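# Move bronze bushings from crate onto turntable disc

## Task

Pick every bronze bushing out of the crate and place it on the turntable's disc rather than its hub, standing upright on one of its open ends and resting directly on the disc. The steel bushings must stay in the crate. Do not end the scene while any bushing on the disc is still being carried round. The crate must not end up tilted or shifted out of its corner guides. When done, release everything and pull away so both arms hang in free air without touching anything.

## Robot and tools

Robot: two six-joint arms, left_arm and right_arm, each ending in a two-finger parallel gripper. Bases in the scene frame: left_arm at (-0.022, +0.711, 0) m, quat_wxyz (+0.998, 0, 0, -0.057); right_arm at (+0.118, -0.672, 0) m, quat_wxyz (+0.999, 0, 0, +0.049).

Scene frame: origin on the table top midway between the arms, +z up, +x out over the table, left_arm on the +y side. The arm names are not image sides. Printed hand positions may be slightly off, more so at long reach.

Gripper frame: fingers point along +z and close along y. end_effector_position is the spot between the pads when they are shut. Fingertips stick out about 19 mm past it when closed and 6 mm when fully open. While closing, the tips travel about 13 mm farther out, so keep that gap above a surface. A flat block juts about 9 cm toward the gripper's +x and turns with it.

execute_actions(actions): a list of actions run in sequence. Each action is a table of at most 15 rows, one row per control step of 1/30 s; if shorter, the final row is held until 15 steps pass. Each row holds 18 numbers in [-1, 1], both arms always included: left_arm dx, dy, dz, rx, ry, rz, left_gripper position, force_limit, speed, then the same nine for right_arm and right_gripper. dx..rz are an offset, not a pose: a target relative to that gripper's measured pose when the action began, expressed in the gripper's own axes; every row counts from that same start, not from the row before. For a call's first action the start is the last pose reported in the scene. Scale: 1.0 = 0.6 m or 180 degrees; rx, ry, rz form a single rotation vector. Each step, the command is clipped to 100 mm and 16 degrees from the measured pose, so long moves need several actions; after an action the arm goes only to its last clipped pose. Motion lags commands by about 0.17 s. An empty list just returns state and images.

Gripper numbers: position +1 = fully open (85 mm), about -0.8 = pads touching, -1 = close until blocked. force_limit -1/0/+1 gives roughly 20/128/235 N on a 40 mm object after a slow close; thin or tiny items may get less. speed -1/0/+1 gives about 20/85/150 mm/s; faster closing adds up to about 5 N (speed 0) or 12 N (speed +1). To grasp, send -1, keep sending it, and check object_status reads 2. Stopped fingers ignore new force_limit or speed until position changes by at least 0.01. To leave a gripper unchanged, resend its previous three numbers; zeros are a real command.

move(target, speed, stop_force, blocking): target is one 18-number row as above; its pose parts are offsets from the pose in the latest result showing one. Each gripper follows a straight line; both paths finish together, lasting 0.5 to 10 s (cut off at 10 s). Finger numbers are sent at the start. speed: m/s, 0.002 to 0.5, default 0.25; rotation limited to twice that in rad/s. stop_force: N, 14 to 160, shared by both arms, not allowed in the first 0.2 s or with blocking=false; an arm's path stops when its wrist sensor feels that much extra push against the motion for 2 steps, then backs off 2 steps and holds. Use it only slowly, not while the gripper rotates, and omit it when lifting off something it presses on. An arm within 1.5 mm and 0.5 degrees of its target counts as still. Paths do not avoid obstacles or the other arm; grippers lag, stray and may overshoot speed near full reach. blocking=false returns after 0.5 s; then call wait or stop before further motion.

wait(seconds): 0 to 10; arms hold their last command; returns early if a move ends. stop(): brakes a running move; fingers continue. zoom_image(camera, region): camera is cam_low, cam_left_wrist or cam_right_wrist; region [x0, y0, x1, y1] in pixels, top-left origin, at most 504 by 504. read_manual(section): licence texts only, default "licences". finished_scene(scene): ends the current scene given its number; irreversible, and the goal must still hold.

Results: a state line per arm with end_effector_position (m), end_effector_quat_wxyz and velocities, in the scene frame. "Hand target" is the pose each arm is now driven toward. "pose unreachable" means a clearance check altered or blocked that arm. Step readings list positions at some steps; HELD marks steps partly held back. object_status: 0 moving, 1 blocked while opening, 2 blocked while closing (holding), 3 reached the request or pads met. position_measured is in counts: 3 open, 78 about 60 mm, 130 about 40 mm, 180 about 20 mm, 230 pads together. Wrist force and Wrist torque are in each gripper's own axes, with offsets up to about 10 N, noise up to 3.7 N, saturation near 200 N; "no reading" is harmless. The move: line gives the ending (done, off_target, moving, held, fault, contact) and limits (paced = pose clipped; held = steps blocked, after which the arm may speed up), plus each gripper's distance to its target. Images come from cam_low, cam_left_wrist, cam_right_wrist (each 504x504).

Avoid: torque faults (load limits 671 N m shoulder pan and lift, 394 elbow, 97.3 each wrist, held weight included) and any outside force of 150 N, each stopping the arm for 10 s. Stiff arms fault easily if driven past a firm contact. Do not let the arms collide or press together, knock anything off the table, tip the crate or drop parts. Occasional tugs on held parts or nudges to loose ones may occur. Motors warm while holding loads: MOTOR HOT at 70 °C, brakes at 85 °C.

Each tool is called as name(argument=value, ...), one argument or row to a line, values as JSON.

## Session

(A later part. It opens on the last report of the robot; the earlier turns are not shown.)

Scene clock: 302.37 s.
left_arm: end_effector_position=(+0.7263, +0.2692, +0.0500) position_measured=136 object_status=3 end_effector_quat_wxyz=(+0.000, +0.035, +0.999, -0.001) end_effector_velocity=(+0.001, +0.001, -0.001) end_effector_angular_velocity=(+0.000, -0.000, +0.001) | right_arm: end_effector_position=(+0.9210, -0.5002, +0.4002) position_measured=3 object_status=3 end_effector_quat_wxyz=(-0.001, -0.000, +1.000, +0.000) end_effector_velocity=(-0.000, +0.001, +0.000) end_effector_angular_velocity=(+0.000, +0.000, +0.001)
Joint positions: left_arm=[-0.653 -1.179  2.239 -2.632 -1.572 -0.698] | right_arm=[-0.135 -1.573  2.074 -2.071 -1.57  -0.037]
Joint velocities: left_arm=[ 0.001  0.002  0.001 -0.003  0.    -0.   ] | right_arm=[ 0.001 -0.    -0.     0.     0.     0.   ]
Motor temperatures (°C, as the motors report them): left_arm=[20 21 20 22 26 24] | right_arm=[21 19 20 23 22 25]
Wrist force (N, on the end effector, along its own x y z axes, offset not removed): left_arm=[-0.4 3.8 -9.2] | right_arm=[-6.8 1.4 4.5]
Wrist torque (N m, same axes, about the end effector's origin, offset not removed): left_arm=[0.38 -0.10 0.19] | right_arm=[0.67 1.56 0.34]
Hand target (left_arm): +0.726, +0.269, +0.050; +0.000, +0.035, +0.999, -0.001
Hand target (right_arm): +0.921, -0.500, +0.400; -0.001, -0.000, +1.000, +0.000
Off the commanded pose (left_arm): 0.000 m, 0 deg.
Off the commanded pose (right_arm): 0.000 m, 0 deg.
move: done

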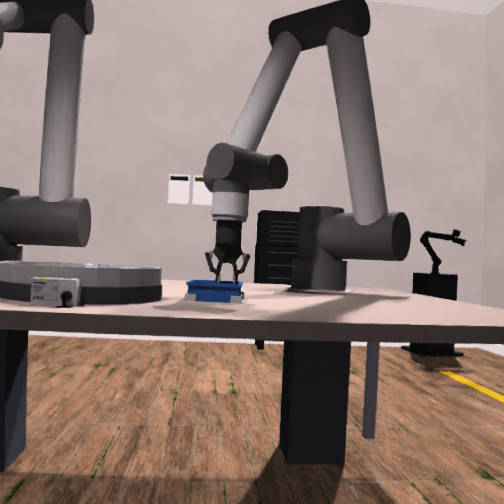

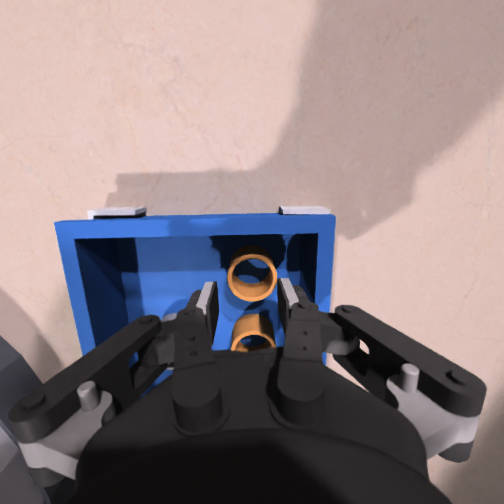

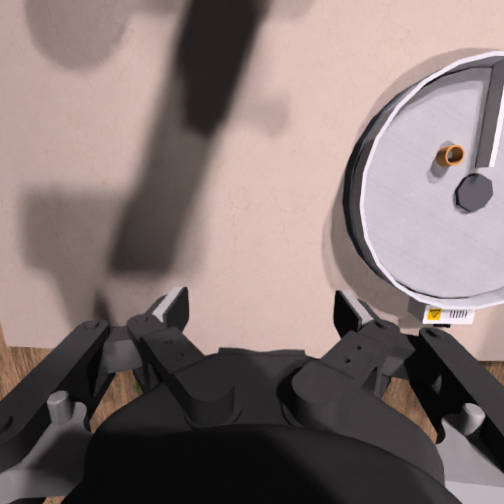

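move(
  target=[-0.006,0.004,0.005,0,0,0,-0.06,-0.6,0,0,0,0,0,0,0,1,0,0],
  speed=0.02,
)

move(
  target=[0,0,0.025,0,0,0,-0.06,-0.6,0,0,0,0,0,0,0,1,0,0],
  speed=0.012,
  stop_force=15,
)

zoom_image(
  camera="cam_left_wrist",
  region=[150, 180, 350, 380],
)

Scene clock: 311.47 s.
left_arm: end_effector_position=(+0.7300, +0.2712, +0.0470) position_measured=136 object_status=3 end_effector_quat_wxyz=(+0.000, +0.035, +0.999, -0.001) end_effector_velocity=(+0.001, -0.002, +0.000) end_effector_angular_velocity=(-0.001, -0.001, -0.002) | right_arm: end_effector_position=(+0.9210, -0.5002, +0.4002) position_measured=3 object_status=3 end_effector_quat_wxyz=(-0.001, -0.000, +1.000, +0.000) end_effector_velocity=(+0.000, -0.002, -0.000) end_effector_angular_velocity=(+0.000, +0.001, -0.001)
Joint positions: left_arm=[-0.648 -1.173  2.237 -2.635 -1.572 -0.693] | right_arm=[-0.135 -1.573  2.074 -2.071 -1.57  -0.037]
Joint velocities: left_arm=[-0.     0.001 -0.002 -0.001  0.     0.002] | right_arm=[-0.002  0.     0.     0.001  0.    -0.001]
Motor temperatures (°C, as the motors report them): left_arm=[20 21 20 22 26 24] | right_arm=[21 19 20 23 22 25]
Wrist force (N, on the end effector, along its own x y z axes, offset not removed): left_arm=[2.1 8.2 -7.3] | right_arm=[-6.1 3.1 6.9]
Wrist torque (N m, same axes, about the end effector's origin, offset not removed): left_arm=[1.14 -0.67 0.29] | right_arm=[1.03 1.25 0.33]
Hand target (left_arm): +0.730, +0.271, +0.047; +0.000, +0.035, +0.999, -0.001
Hand target (right_arm): +0.921, -0.500, +0.400; -0.001, -0.000, +1.000, +0.000
Off the commanded pose (left_arm): 0.000 m, 0 deg.
Off the commanded pose (right_arm): 0.000 m, 0 deg.
move: done

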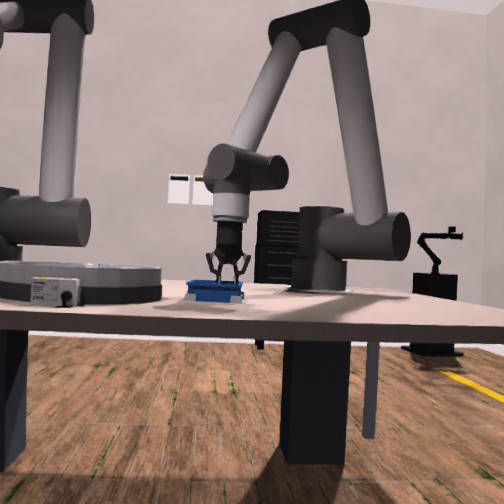

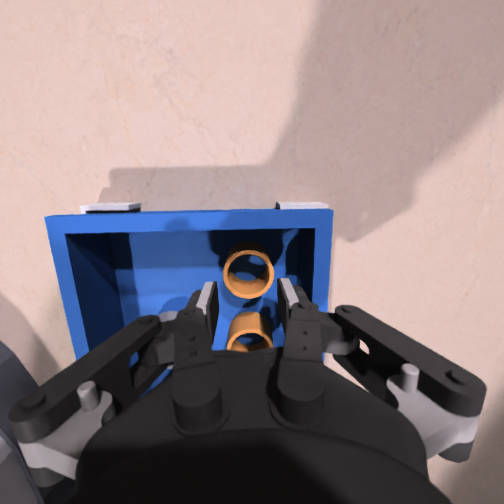

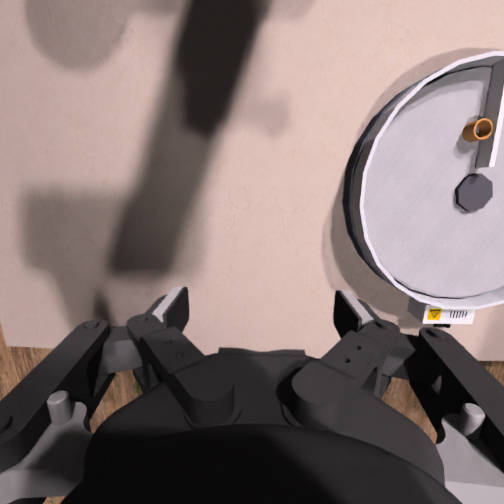

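Scene clock: 312.93 s.
left_arm: end_effector_position=(+0.7300, +0.2712, +0.0322) position_measured=136 object_status=3 end_effector_quat_wxyz=(+0.000, +0.035, +0.999, -0.001) end_effector_velocity=(+0.000, +0.001, -0.002) end_effector_angular_velocity=(+0.000, +0.000, +0.001) | right_arm: end_effector_position=(+0.9210, -0.5002, +0.4002) position_measured=3 object_status=3 end_effector_quat_wxyz=(-0.001, -0.000, +1.000, +0.000) end_effector_velocity=(-0.000, +0.000, -0.000) end_effector_angular_velocity=(-0.000, +0.001, +0.002)
Joint positions: left_arm=[-0.648 -1.154  2.241 -2.659 -1.572 -0.693] | right_arm=[-0.135 -1.573  2.074 -2.071 -1.57  -0.037]
Joint velocities: left_arm=[ 0.001  0.003  0.    -0.003  0.     0.   ] | right_arm=[ 0.001  0.     0.     0.001 -0.    -0.001]
Motor temperatures (°C, as the motors report them): left_arm=[20 21 20 22 26 24] | right_arm=[21 19 20 23 22 25]
Wrist force (N, on the end effector, along its own x y z axes, offset not removed): left_arm=[1.7 5.2 -3.2] | right_arm=[-3.6 2.4 4.9]
Wrist torque (N m, same axes, about the end effector's origin, offset not removed): left_arm=[0.69 -0.46 -0.08] | right_arm=[0.91 0.94 0.23]
Hand target (left_arm): +0.730, +0.271, +0.032; +0.000, +0.035, +0.999, -0.001
Hand target (right_arm): +0.921, -0.500, +0.400; -0.001, -0.000, +1.000, +0.000
Off the commanded pose (left_arm): 0.000 m, 0 deg.
Off the commanded pose (right_arm): 0.000 m, 0 deg.
move: done

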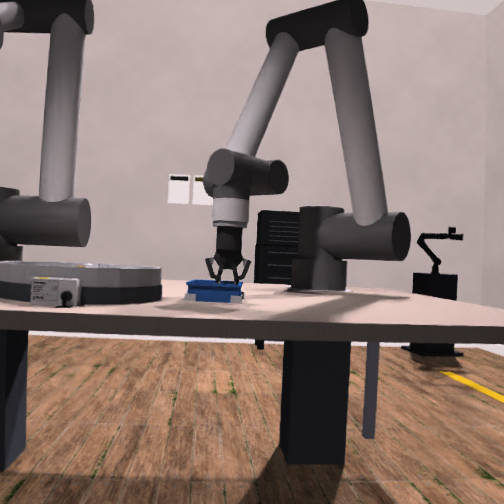

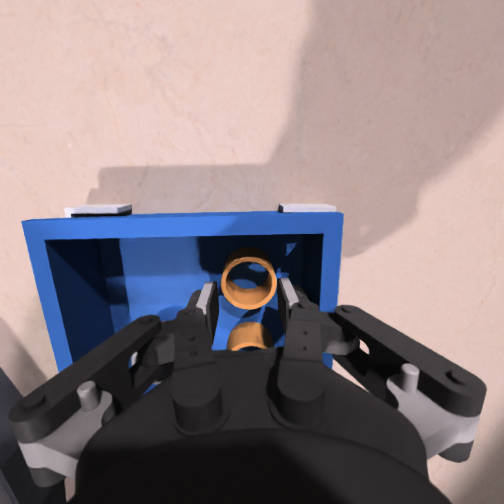

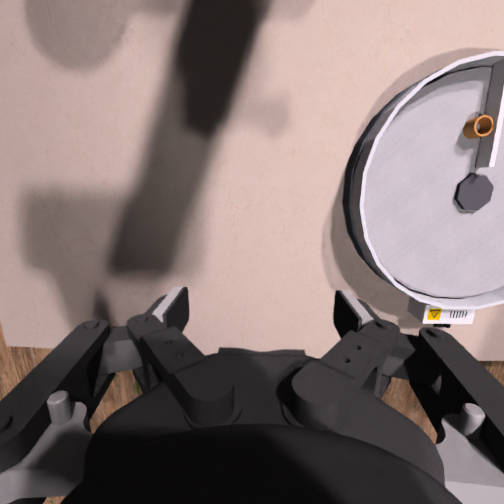

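Region (150, 180, 350, 380) of cam_left_wrist's 504x504 image, scaled by 2.520, with more detail than that image has.

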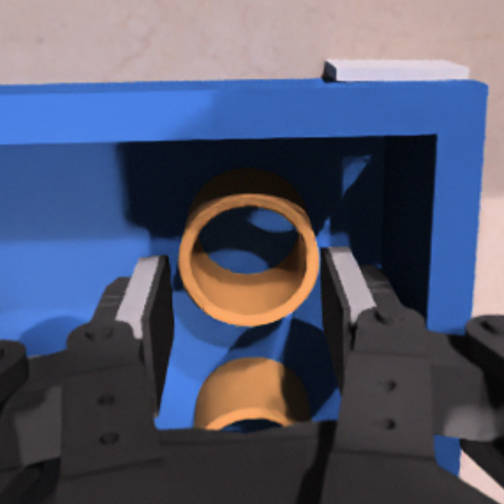

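move(
  target=[0.013,0,0,0,0,0,-0.06,-0.6,0,0,0,0,0,0,0,1,0,0],
  speed=0.012,
)

move(
  target=[0,0,0,0,0,0,-1,-0.6,-0.5,0,0,0,0,0,0,1,0,0],
)

move(
  target=[0,0,-0.03,0,0,0,-1,-0.6,-0.5,0,0,0,0,0,0,1,0,0],
  speed=0.03,
)

zoom_image(
  camera="cam_left_wrist",
  region=[150, 180, 350, 380],
)

Scene clock: 326.10 s.
left_arm: end_effector_position=(+0.7224, +0.2718, +0.0322) position_measured=136 object_status=3 end_effector_quat_wxyz=(+0.000, +0.035, +0.999, -0.001) end_effector_velocity=(-0.002, -0.001, +0.000) end_effector_angular_velocity=(-0.001, -0.000, -0.001) | right_arm: end_effector_position=(+0.9210, -0.5002, +0.4002) position_measured=3 object_status=3 end_effector_quat_wxyz=(-0.001, -0.000, +1.000, +0.000) end_effector_velocity=(+0.000, -0.001, -0.000) end_effector_angular_velocity=(-0.000, +0.000, -0.000)
Joint positions: left_arm=[-0.654 -1.159  2.251 -2.664 -1.572 -0.699] | right_arm=[-0.135 -1.573  2.074 -2.071 -1.57  -0.037]
Joint velocities: left_arm=[-0.003 -0.002  0.003 -0.001 -0.    -0.001] | right_arm=[-0.001  0.     0.    -0.    -0.    -0.   ]
Motor temperatures (°C, as the motors report them): left_arm=[20 21 20 22 26 24] | right_arm=[21 19 20 23 22 25]
Wrist force (N, on the end effector, along its own x y z axes, offset not removed): left_arm=[-1.2 7.1 -5.2] | right_arm=[-6.2 2.4 7.8]
Wrist torque (N m, same axes, about the end effector's origin, offset not removed): left_arm=[1.06 0.00 0.20] | right_arm=[0.86 1.36 0.15]
Hand target (left_arm): +0.722, +0.272, +0.032; +0.000, +0.035, +0.999, -0.001
Hand target (right_arm): +0.921, -0.500, +0.400; -0.001, -0.000, +1.000, +0.000
Off the commanded pose (left_arm): 0.000 m, 0 deg.
Off the commanded pose (right_arm): 0.000 m, 0 deg.
move: done

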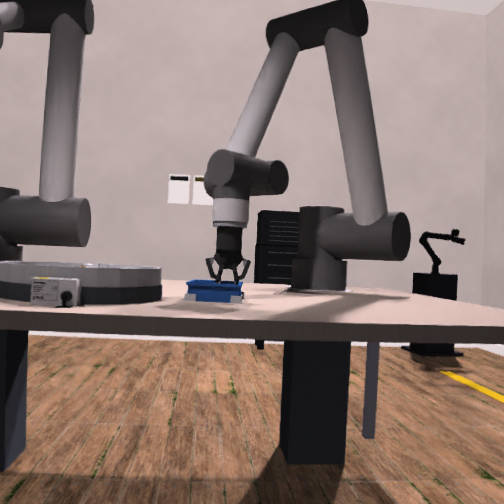

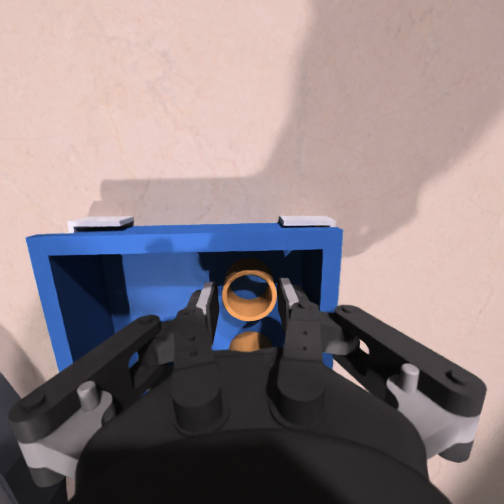

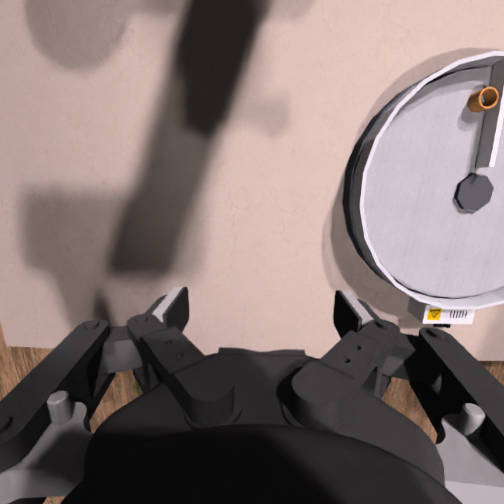

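Scene clock: 326.60 s.
left_arm: end_effector_position=(+0.7224, +0.2717, +0.0322) position_measured=154 object_status=2 end_effector_quat_wxyz=(+0.000, +0.035, +0.999, -0.001) end_effector_velocity=(-0.000, -0.002, +0.001) end_effector_angular_velocity=(-0.002, +0.000, -0.001) | right_arm: end_effector_position=(+0.9210, -0.5002, +0.4002) position_measured=3 object_status=3 end_effector_quat_wxyz=(-0.001, -0.000, +1.000, +0.000) end_effector_velocity=(-0.001, -0.001, -0.000) end_effector_angular_velocity=(+0.000, +0.002, -0.000)
Joint positions: left_arm=[-0.654 -1.159  2.251 -2.664 -1.572 -0.699] | right_arm=[-0.135 -1.573  2.074 -2.071 -1.57  -0.037]
Joint velocities: left_arm=[-0.001 -0.    -0.001  0.    -0.001 -0.   ] | right_arm=[-0.001 -0.     0.     0.002 -0.    -0.001]
Motor temperatures (°C, as the motors report them): left_arm=[20 21 20 22 26 24] | right_arm=[21 19 20 23 22 25]
Wrist force (N, on the end effector, along its own x y z axes, offset not removed): left_arm=[2.7 6.5 -21.6] | right_arm=[-5.4 1.7 6.2]
Wrist torque (N m, same axes, about the end effector's origin, offset not removed): left_arm=[0.45 -0.01 0.11] | right_arm=[0.69 1.28 0.19]
Hand target (left_arm): +0.722, +0.272, +0.032; +0.000, +0.035, +0.999, -0.001
Hand target (right_arm): +0.921, -0.500, +0.400; -0.001, -0.000, +1.000, +0.000
Off the commanded pose (left_arm): 0.000 m, 0 deg.
Off the commanded pose (right_arm): 0.000 m, 0 deg.
move: done

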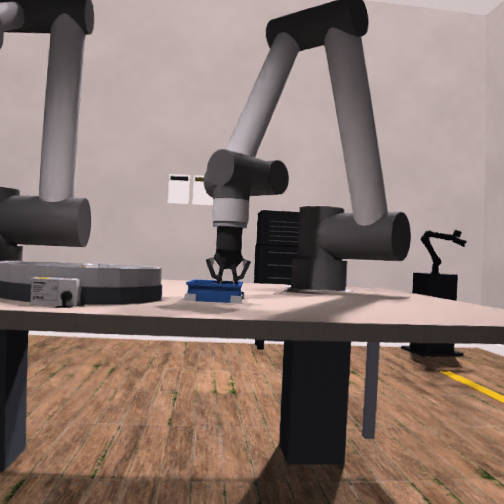

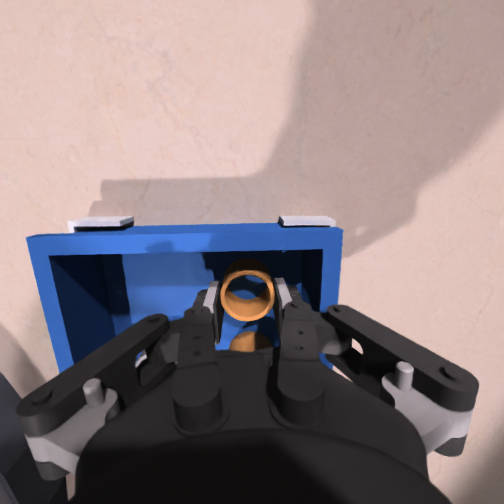

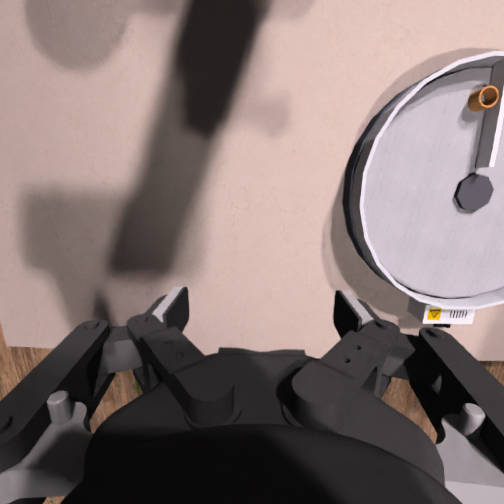

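Scene clock: 327.53 s.
left_arm: end_effector_position=(+0.7223, +0.2718, +0.0501) position_measured=154 object_status=2 end_effector_quat_wxyz=(+0.000, +0.035, +0.999, -0.001) end_effector_velocity=(-0.000, +0.001, +0.002) end_effector_angular_velocity=(+0.000, +0.000, +0.001) | right_arm: end_effector_position=(+0.9210, -0.5002, +0.4002) position_measured=3 object_status=3 end_effector_quat_wxyz=(-0.001, -0.000, +1.000, +0.000) end_effector_velocity=(-0.000, +0.001, -0.000) end_effector_angular_velocity=(+0.000, +0.000, +0.002)
Joint positions: left_arm=[-0.654 -1.182  2.245 -2.635 -1.572 -0.699] | right_arm=[-0.135 -1.573  2.074 -2.071 -1.57  -0.037]
Joint velocities: left_arm=[ 0.    -0.003  0.     0.003 -0.    -0.   ] | right_arm=[ 0.001  0.    -0.     0.     0.    -0.   ]
Motor temperatures (°C, as the motors report them): left_arm=[20 21 20 22 26 24] | right_arm=[21 19 20 23 22 25]
Wrist force (N, on the end effector, along its own x y z axes, offset not removed): left_arm=[-1.3 5.6 -7.1] | right_arm=[-4.0 1.8 5.2]
Wrist torque (N m, same axes, about the end effector's origin, offset not removed): left_arm=[0.51 0.09 -0.13] | right_arm=[0.75 0.98 0.22]
Hand target (left_arm): +0.722, +0.272, +0.050; +0.000, +0.035, +0.999, -0.001
Hand target (right_arm): +0.921, -0.500, +0.400; -0.001, -0.000, +1.000, +0.000
Off the commanded pose (left_arm): 0.000 m, 0 deg.
Off the commanded pose (right_arm): 0.000 m, 0 deg.
move: done

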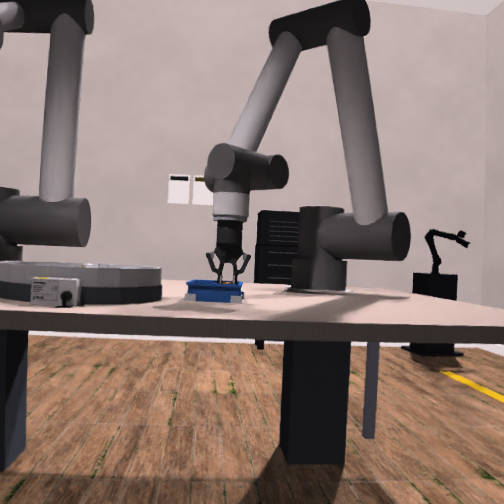

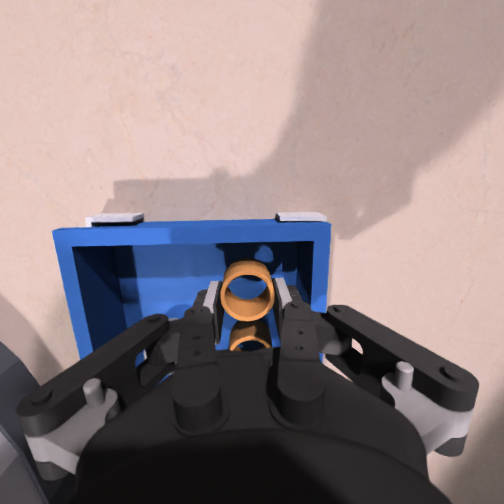

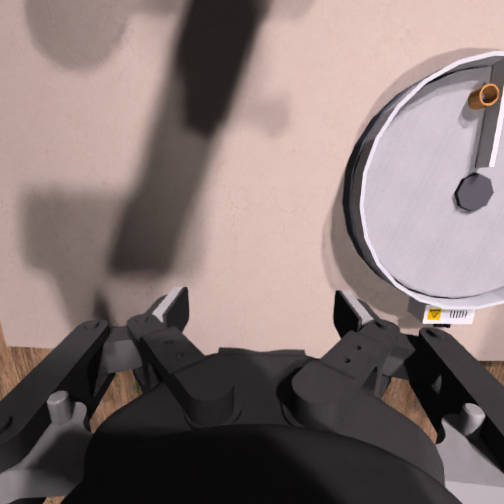

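Region (150, 180, 350, 380) of cam_left_wrist's 504x504 image, scaled by 2.520, with more detail than that image has.

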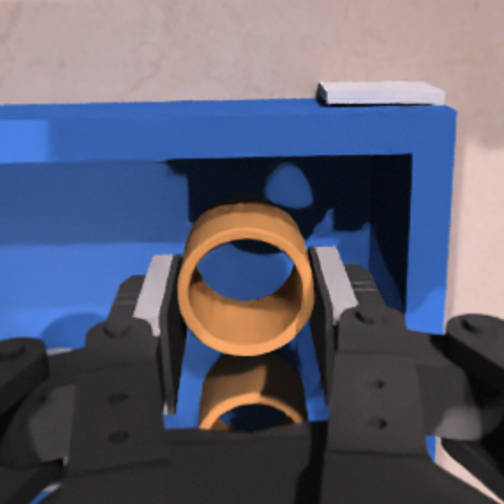

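move(
  target=[0,0,-0.183,0,0,0,-1,-0.6,-0.5,0.333,-0.2,0,0,0,0,1,0,0],
  speed=0.25,
)

move(
  target=[-0.287,-0.801,0,0,0,0,-1,-0.6,-0.5,0,0,0,0,0,0,1,0,0],
  speed=0.3,
)

Scene clock: 343.27 s.
left_arm: end_effector_position=(+0.7222, +0.2721, +0.1597) position_measured=154 object_status=2 end_effector_quat_wxyz=(+0.000, +0.035, +0.999, -0.001) end_effector_velocity=(-0.001, -0.000, +0.001) end_effector_angular_velocity=(-0.000, +0.000, -0.001) | right_arm: end_effector_position=(+0.7214, -0.6205, +0.4005) position_measured=3 object_status=3 end_effector_quat_wxyz=(-0.001, -0.000, +1.000, +0.000) end_effector_velocity=(-0.002, -0.000, +0.000) end_effector_angular_velocity=(+0.001, +0.001, -0.001)
Joint positions: left_arm=[-0.654 -1.315  2.199 -2.456 -1.572 -0.699] | right_arm=[-0.351 -1.859  2.305 -2.015 -1.571 -0.254]
Joint velocities: left_arm=[-0.001 -0.001  0.     0.001 -0.     0.   ] | right_arm=[-0.002 -0.003  0.001  0.002  0.    -0.001]
Motor temperatures (°C, as the motors report them): left_arm=[20 21 20 22 26 24] | right_arm=[21 19 20 23 22 25]
Wrist force (N, on the end effector, along its own x y z axes, offset not removed): left_arm=[-0.1 3.5 -7.2] | right_arm=[-5.6 2.8 4.3]
Wrist torque (N m, same axes, about the end effector's origin, offset not removed): left_arm=[0.15 -0.12 0.02] | right_arm=[0.94 1.16 0.33]
Hand target (left_arm): +0.722, +0.272, +0.160; +0.000, +0.035, +0.999, -0.001
Hand target (right_arm): +0.721, -0.621, +0.401; -0.001, -0.000, +1.000, +0.000
Off the commanded pose (left_arm): 0.000 m, 0 deg.
Off the commanded pose (right_arm): 0.000 m, 0 deg.
move: done

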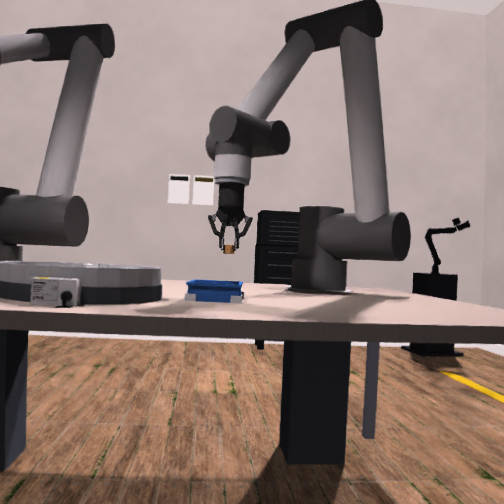

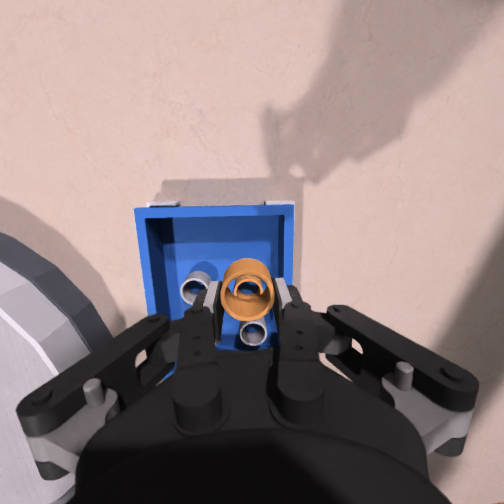

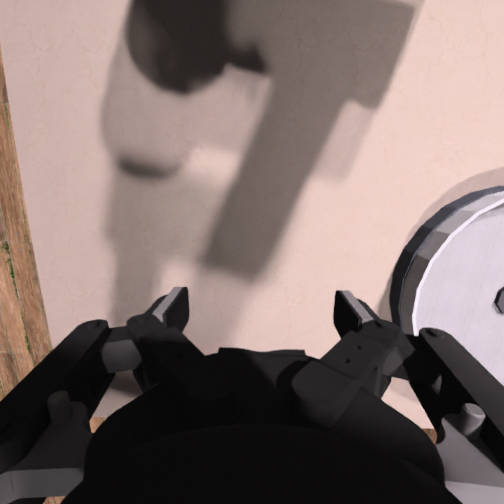

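Scene clock: 345.57 s.
left_arm: end_effector_position=(+0.8616, -0.2188, +0.1616) position_measured=154 object_status=2 end_effector_quat_wxyz=(+0.000, +0.035, +0.999, -0.001) end_effector_velocity=(+0.001, -0.003, +0.002) end_effector_angular_velocity=(-0.002, -0.000, -0.000) | right_arm: end_effector_position=(+0.7214, -0.6205, +0.4005) position_measured=3 object_status=3 end_effector_quat_wxyz=(-0.001, -0.000, +1.000, +0.000) end_effector_velocity=(+0.000, +0.001, +0.000) end_effector_angular_velocity=(-0.000, -0.002, +0.001)
Joint positions: left_arm=[-0.855 -0.935  1.55  -2.188 -1.571 -0.899] | right_arm=[-0.351 -1.859  2.305 -2.015 -1.571 -0.254]
Joint velocities: left_arm=[-0.001  0.001 -0.005  0.002 -0.001 -0.001] | right_arm=[ 0.002  0.    -0.    -0.002 -0.     0.001]
Motor temperatures (°C, as the motors report them): left_arm=[20 21 20 22 26 24] | right_arm=[21 19 20 23 22 25]
Wrist force (N, on the end effector, along its own x y z axes, offset not removed): left_arm=[-1.4 4.4 -9.4] | right_arm=[-3.9 0.8 1.9]
Wrist torque (N m, same axes, about the end effector's origin, offset not removed): left_arm=[0.40 0.11 0.08] | right_arm=[0.51 1.09 0.39]
Hand target (left_arm): +0.862, -0.219, +0.162; +0.000, +0.035, +0.999, -0.001
Hand target (right_arm): +0.721, -0.620, +0.401; -0.001, -0.000, +1.000, +0.000
Off the commanded pose (left_arm): 0.001 m, 0 deg.
Off the commanded pose (right_arm): 0.000 m, 0 deg.
move: done

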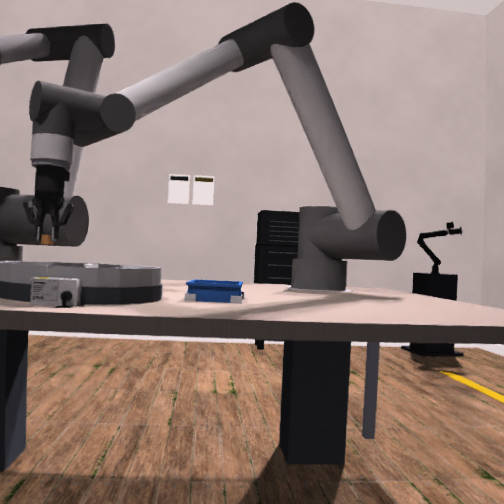

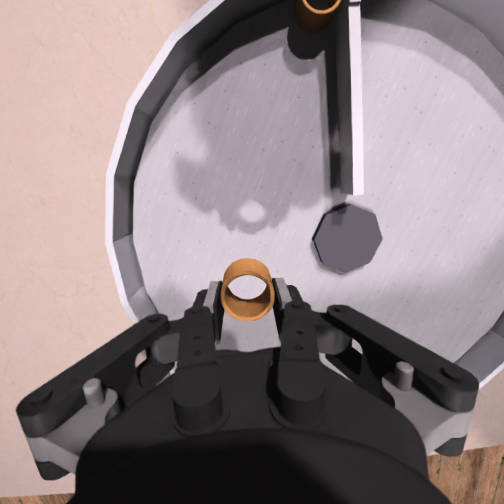

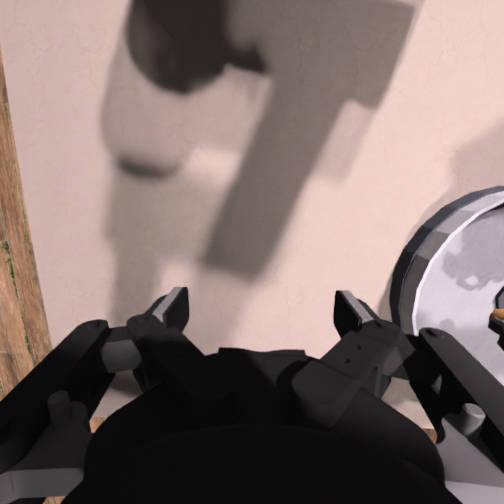

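move(
  target=[0,0,0.11,0,0,0,-1,-0.6,-0.5,0,0,0,0,0,0,1,0,0],
  speed=0.1,
)

move(
  target=[0,0,0.06,0,0,0,-1,-0.6,-0.5,0,0,0,0,0,0,1,0,0],
  speed=0.008,
  stop_force=14,
)

Scene clock: 352.13 s.
left_arm: end_effector_position=(+0.8617, -0.2191, +0.0958) position_measured=154 object_status=2 end_effector_quat_wxyz=(+0.000, +0.035, +0.999, -0.001) end_effector_velocity=(+0.000, +0.000, -0.003) end_effector_angular_velocity=(+0.001, +0.001, +0.001) | right_arm: end_effector_position=(+0.7214, -0.6205, +0.4005) position_measured=3 object_status=3 end_effector_quat_wxyz=(-0.001, -0.000, +1.000, +0.000) end_effector_velocity=(-0.000, -0.000, +0.000) end_effector_angular_velocity=(+0.000, +0.000, -0.000)
Joint positions: left_arm=[-0.855 -0.888  1.575 -2.259 -1.571 -0.899] | right_arm=[-0.351 -1.859  2.305 -2.015 -1.571 -0.254]
Joint velocities: left_arm=[ 0.     0.002  0.    -0.002  0.    -0.   ] | right_arm=[-0. -0. -0.  0.  0.  0.]
Motor temperatures (°C, as the motors report them): left_arm=[20 21 20 22 26 24] | right_arm=[21 19 20 23 22 25]
Wrist force (N, on the end effector, along its own x y z axes, offset not removed): left_arm=[0.8 10.9 -4.0] | right_arm=[-3.9 1.3 5.6]
Wrist torque (N m, same axes, about the end effector's origin, offset not removed): left_arm=[1.78 -0.38 0.29] | right_arm=[0.54 0.84 0.24]
Hand target (left_arm): +0.862, -0.219, +0.096; +0.000, +0.035, +0.999, -0.001
Hand target (right_arm): +0.721, -0.620, +0.401; -0.001, -0.000, +1.000, +0.000
Off the commanded pose (left_arm): 0.000 m, 0 deg.
Off the commanded pose (right_arm): 0.000 m, 0 deg.
move: done

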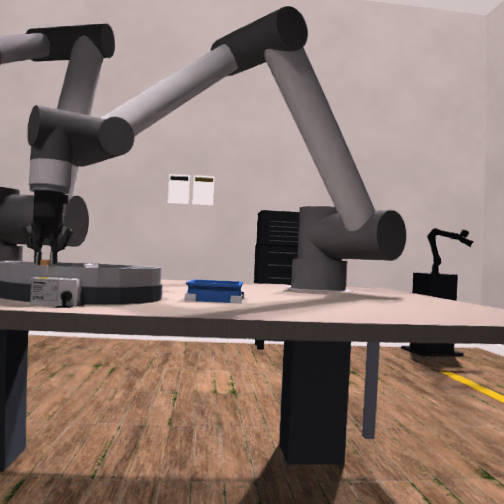

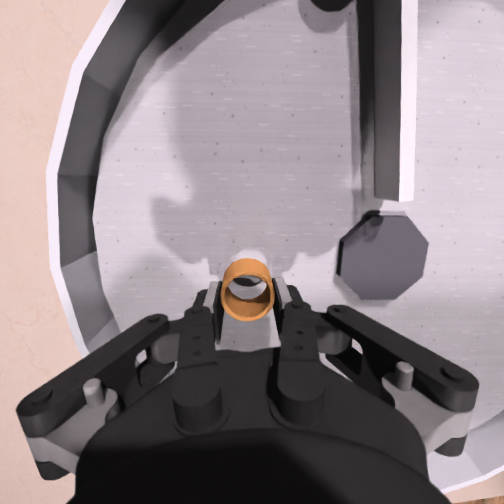

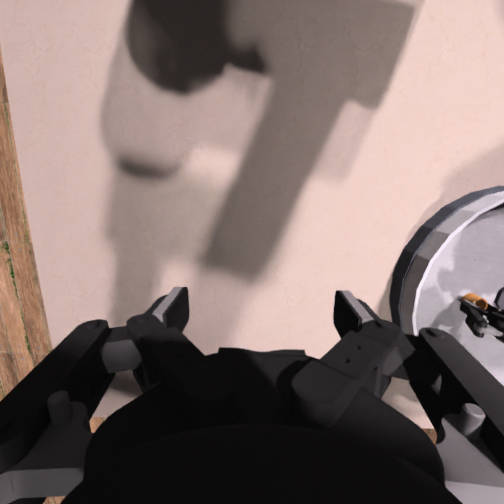

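Scene clock: 354.43 s.
left_arm: end_effector_position=(+0.8617, -0.2190, +0.0802) position_measured=154 object_status=2 end_effector_quat_wxyz=(+0.000, +0.035, +0.999, -0.001) end_effector_velocity=(-0.003, -0.001, +0.000) end_effector_angular_velocity=(+0.002, +0.002, -0.002) | right_arm: end_effector_position=(+0.7214, -0.6205, +0.4005) position_measured=3 object_status=3 end_effector_quat_wxyz=(-0.001, -0.000, +1.000, +0.000) end_effector_velocity=(+0.001, -0.001, +0.000) end_effector_angular_velocity=(-0.001, -0.003, -0.000)
Joint positions: left_arm=[-0.855 -0.877  1.58  -2.276 -1.571 -0.899] | right_arm=[-0.351 -1.859  2.305 -2.015 -1.571 -0.254]
Joint velocities: left_arm=[-0.002 -0.001  0.001  0.003 -0.    -0.   ] | right_arm=[-0.002 -0.     0.    -0.003 -0.    -0.001]
Motor temperatures (°C, as the motors report them): left_arm=[20 21 20 22 26 24] | right_arm=[21 19 20 23 22 25]
Wrist force (N, on the end effector, along its own x y z axes, offset not removed): left_arm=[-6.8 5.5 -13.1] | right_arm=[-5.8 4.2 3.2]
Wrist torque (N m, same axes, about the end effector's origin, offset not removed): left_arm=[0.71 1.24 0.31] | right_arm=[1.26 1.37 0.17]
Hand target (left_arm): +0.862, -0.219, +0.081; +0.000, +0.035, +0.999, -0.001
Hand target (right_arm): +0.721, -0.620, +0.401; -0.001, -0.000, +1.000, +0.000
Off the commanded pose (left_arm): 0.020 m, 0 deg.
Off the commanded pose (right_arm): 0.000 m, 0 deg.
move: contact (left_arm)

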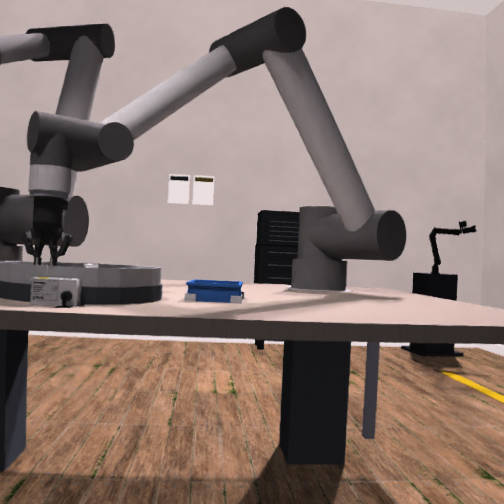

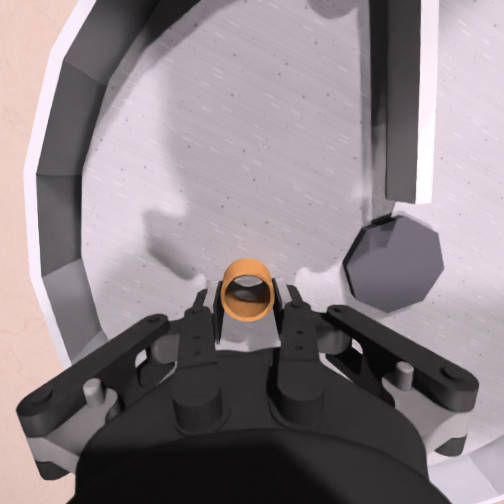

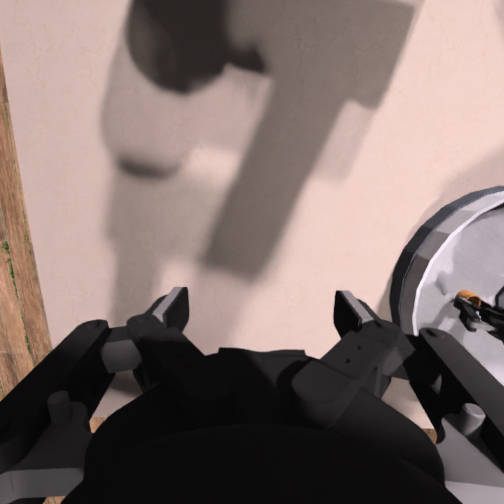

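move(
  target=[0,0,0,0,0,0,0.05,-0.6,0,0,0,0,0,0,0,1,0,0],
)

move(
  target=[0,0,-0.135,0,0,0,0.05,-0.6,0,0,0,0,0,0,0,1,0,0],
  speed=0.2,
)

move(
  target=[0.206,0.801,0.03,0,0,0,-0.06,-0.6,0,0,0,0,0,0,0,1,0,0],
  speed=0.3,
)

Scene clock: 362.80 s.
left_arm: end_effector_position=(+0.8617, -0.2190, +0.0803) position_measured=123 object_status=3 end_effector_quat_wxyz=(+0.000, +0.035, +0.999, -0.001) end_effector_velocity=(+0.000, -0.000, +0.002) end_effector_angular_velocity=(-0.001, -0.001, +0.000) | right_arm: end_effector_position=(+0.7214, -0.6205, +0.4005) position_measured=3 object_status=3 end_effector_quat_wxyz=(-0.001, -0.000, +1.000, +0.000) end_effector_velocity=(-0.000, +0.000, -0.000) end_effector_angular_velocity=(+0.000, +0.001, +0.001)
Joint positions: left_arm=[-0.855 -0.877  1.58  -2.276 -1.571 -0.899] | right_arm=[-0.351 -1.859  2.305 -2.015 -1.571 -0.254]
Joint velocities: left_arm=[ 0.    -0.001 -0.    -0.    -0.    -0.   ] | right_arm=[-0.     0.    -0.     0.001 -0.    -0.001]
Motor temperatures (°C, as the motors report them): left_arm=[20 21 20 22 26 24] | right_arm=[21 19 20 23 22 25]
Wrist force (N, on the end effector, along its own x y z axes, offset not removed): left_arm=[-3.1 3.9 -13.2] | right_arm=[-5.5 2.0 7.3]
Wrist torque (N m, same axes, about the end effector's origin, offset not removed): left_arm=[0.39 0.42 0.17] | right_arm=[0.82 1.30 0.29]
Hand target (left_arm): +0.862, -0.219, +0.080; +0.000, +0.035, +0.999, -0.001
Hand target (right_arm): +0.721, -0.620, +0.401; -0.001, -0.000, +1.000, +0.000
Off the commanded pose (left_arm): 0.000 m, 0 deg.
Off the commanded pose (right_arm): 0.000 m, 0 deg.
move: done

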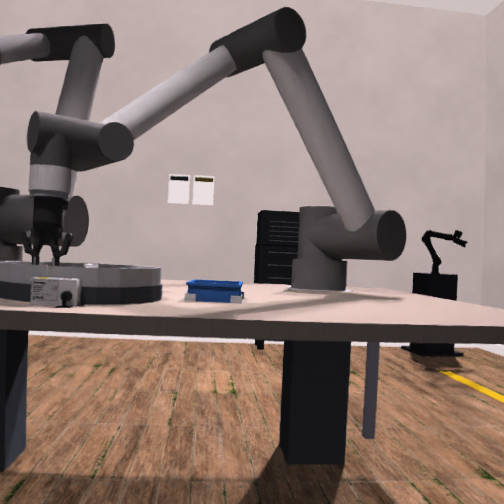

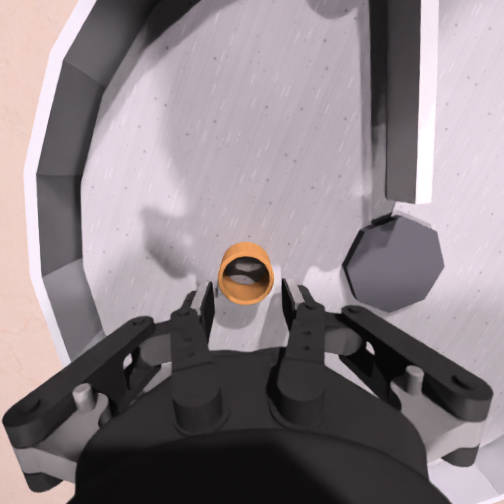

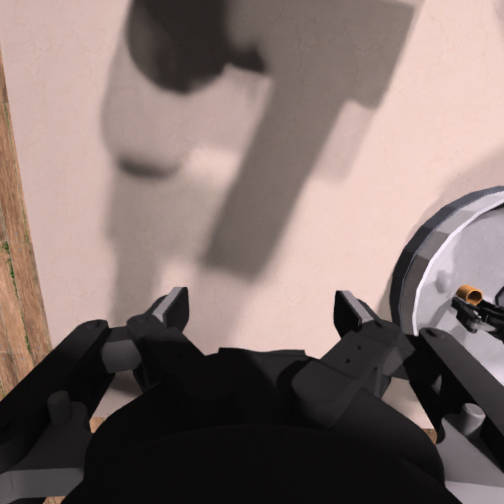

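Scene clock: 363.73 s.
left_arm: end_effector_position=(+0.8615, -0.2188, +0.1611) position_measured=123 object_status=3 end_effector_quat_wxyz=(+0.000, +0.035, +0.999, -0.001) end_effector_velocity=(+0.001, +0.002, +0.001) end_effector_angular_velocity=(+0.002, -0.000, +0.002) | right_arm: end_effector_position=(+0.7214, -0.6205, +0.4005) position_measured=3 object_status=3 end_effector_quat_wxyz=(-0.001, -0.000, +1.000, +0.000) end_effector_velocity=(-0.000, +0.000, +0.000) end_effector_angular_velocity=(-0.000, +0.000, +0.001)
Joint positions: left_arm=[-0.855 -0.934  1.551 -2.189 -1.571 -0.899] | right_arm=[-0.351 -1.859  2.305 -2.015 -1.571 -0.254]
Joint velocities: left_arm=[ 0.001 -0.001 -0.     0.002  0.001 -0.   ] | right_arm=[ 0.001 -0.    -0.     0.001 -0.    -0.   ]
Motor temperatures (°C, as the motors report them): left_arm=[20 21 20 22 26 24] | right_arm=[21 19 20 23 22 25]
Wrist force (N, on the end effector, along its own x y z axes, offset not removed): left_arm=[1.9 7.6 -8.5] | right_arm=[-6.8 0.9 2.0]
Wrist torque (N m, same axes, about the end effector's origin, offset not removed): left_arm=[1.17 -0.39 0.14] | right_arm=[0.56 1.50 0.25]
Hand target (left_arm): +0.862, -0.219, +0.161; +0.000, +0.035, +0.999, -0.001
Hand target (right_arm): +0.721, -0.620, +0.401; -0.001, -0.000, +1.000, +0.000
Off the commanded pose (left_arm): 0.000 m, 0 deg.
Off the commanded pose (right_arm): 0.000 m, 0 deg.
move: done

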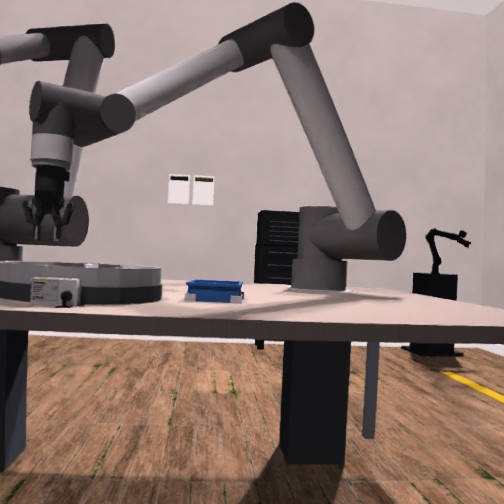

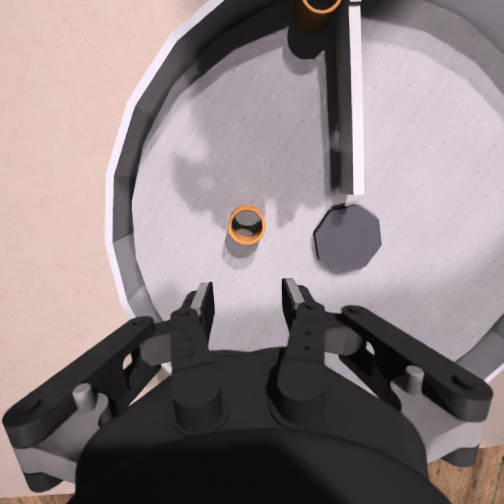

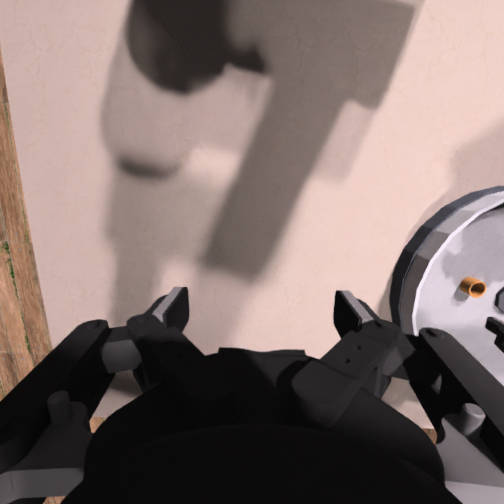

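Scene clock: 366.00 s.
left_arm: end_effector_position=(+0.7706, +0.2687, +0.1413) position_measured=136 object_status=3 end_effector_quat_wxyz=(+0.000, +0.035, +0.999, -0.001) end_effector_velocity=(-0.000, +0.001, +0.000) end_effector_angular_velocity=(-0.000, -0.000, -0.001) | right_arm: end_effector_position=(+0.7214, -0.6205, +0.4005) position_measured=3 object_status=3 end_effector_quat_wxyz=(-0.001, -0.000, +1.000, +0.000) end_effector_velocity=(+0.000, +0.001, +0.000) end_effector_angular_velocity=(-0.000, -0.001, +0.001)
Joint positions: left_arm=[-0.619 -1.255  2.147 -2.464 -1.572 -0.663] | right_arm=[-0.351 -1.859  2.305 -2.015 -1.571 -0.254]
Joint velocities: left_arm=[ 0.    -0.001  0.001 -0.001  0.     0.001] | right_arm=[ 0.001 -0.     0.    -0.001 -0.    -0.   ]
Motor temperatures (°C, as the motors report them): left_arm=[20 21 20 22 26 24] | right_arm=[21 19 20 23 22 25]
Wrist force (N, on the end effector, along its own x y z axes, offset not removed): left_arm=[-0.3 -0.3 -7.9] | right_arm=[-6.7 1.8 5.8]
Wrist torque (N m, same axes, about the end effector's origin, offset not removed): left_arm=[-0.29 -0.13 0.25] | right_arm=[0.71 1.50 0.23]
Hand target (left_arm): +0.771, +0.269, +0.141; +0.000, +0.035, +0.999, -0.001
Hand target (right_arm): +0.721, -0.620, +0.401; -0.001, -0.000, +1.000, +0.000
Off the commanded pose (left_arm): 0.001 m, 0 deg.
Off the commanded pose (right_arm): 0.000 m, 0 deg.
move: done

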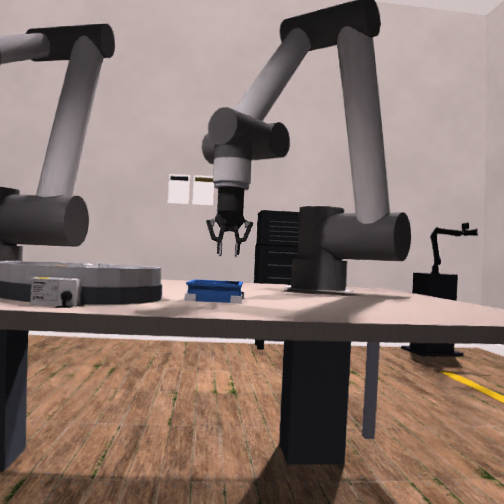

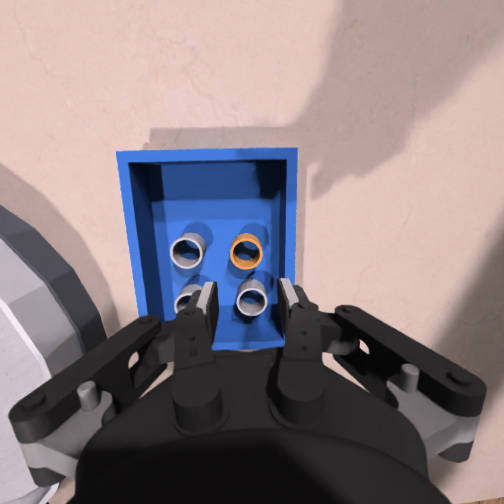

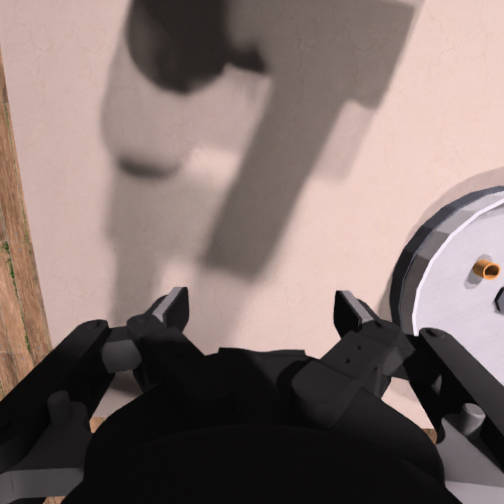

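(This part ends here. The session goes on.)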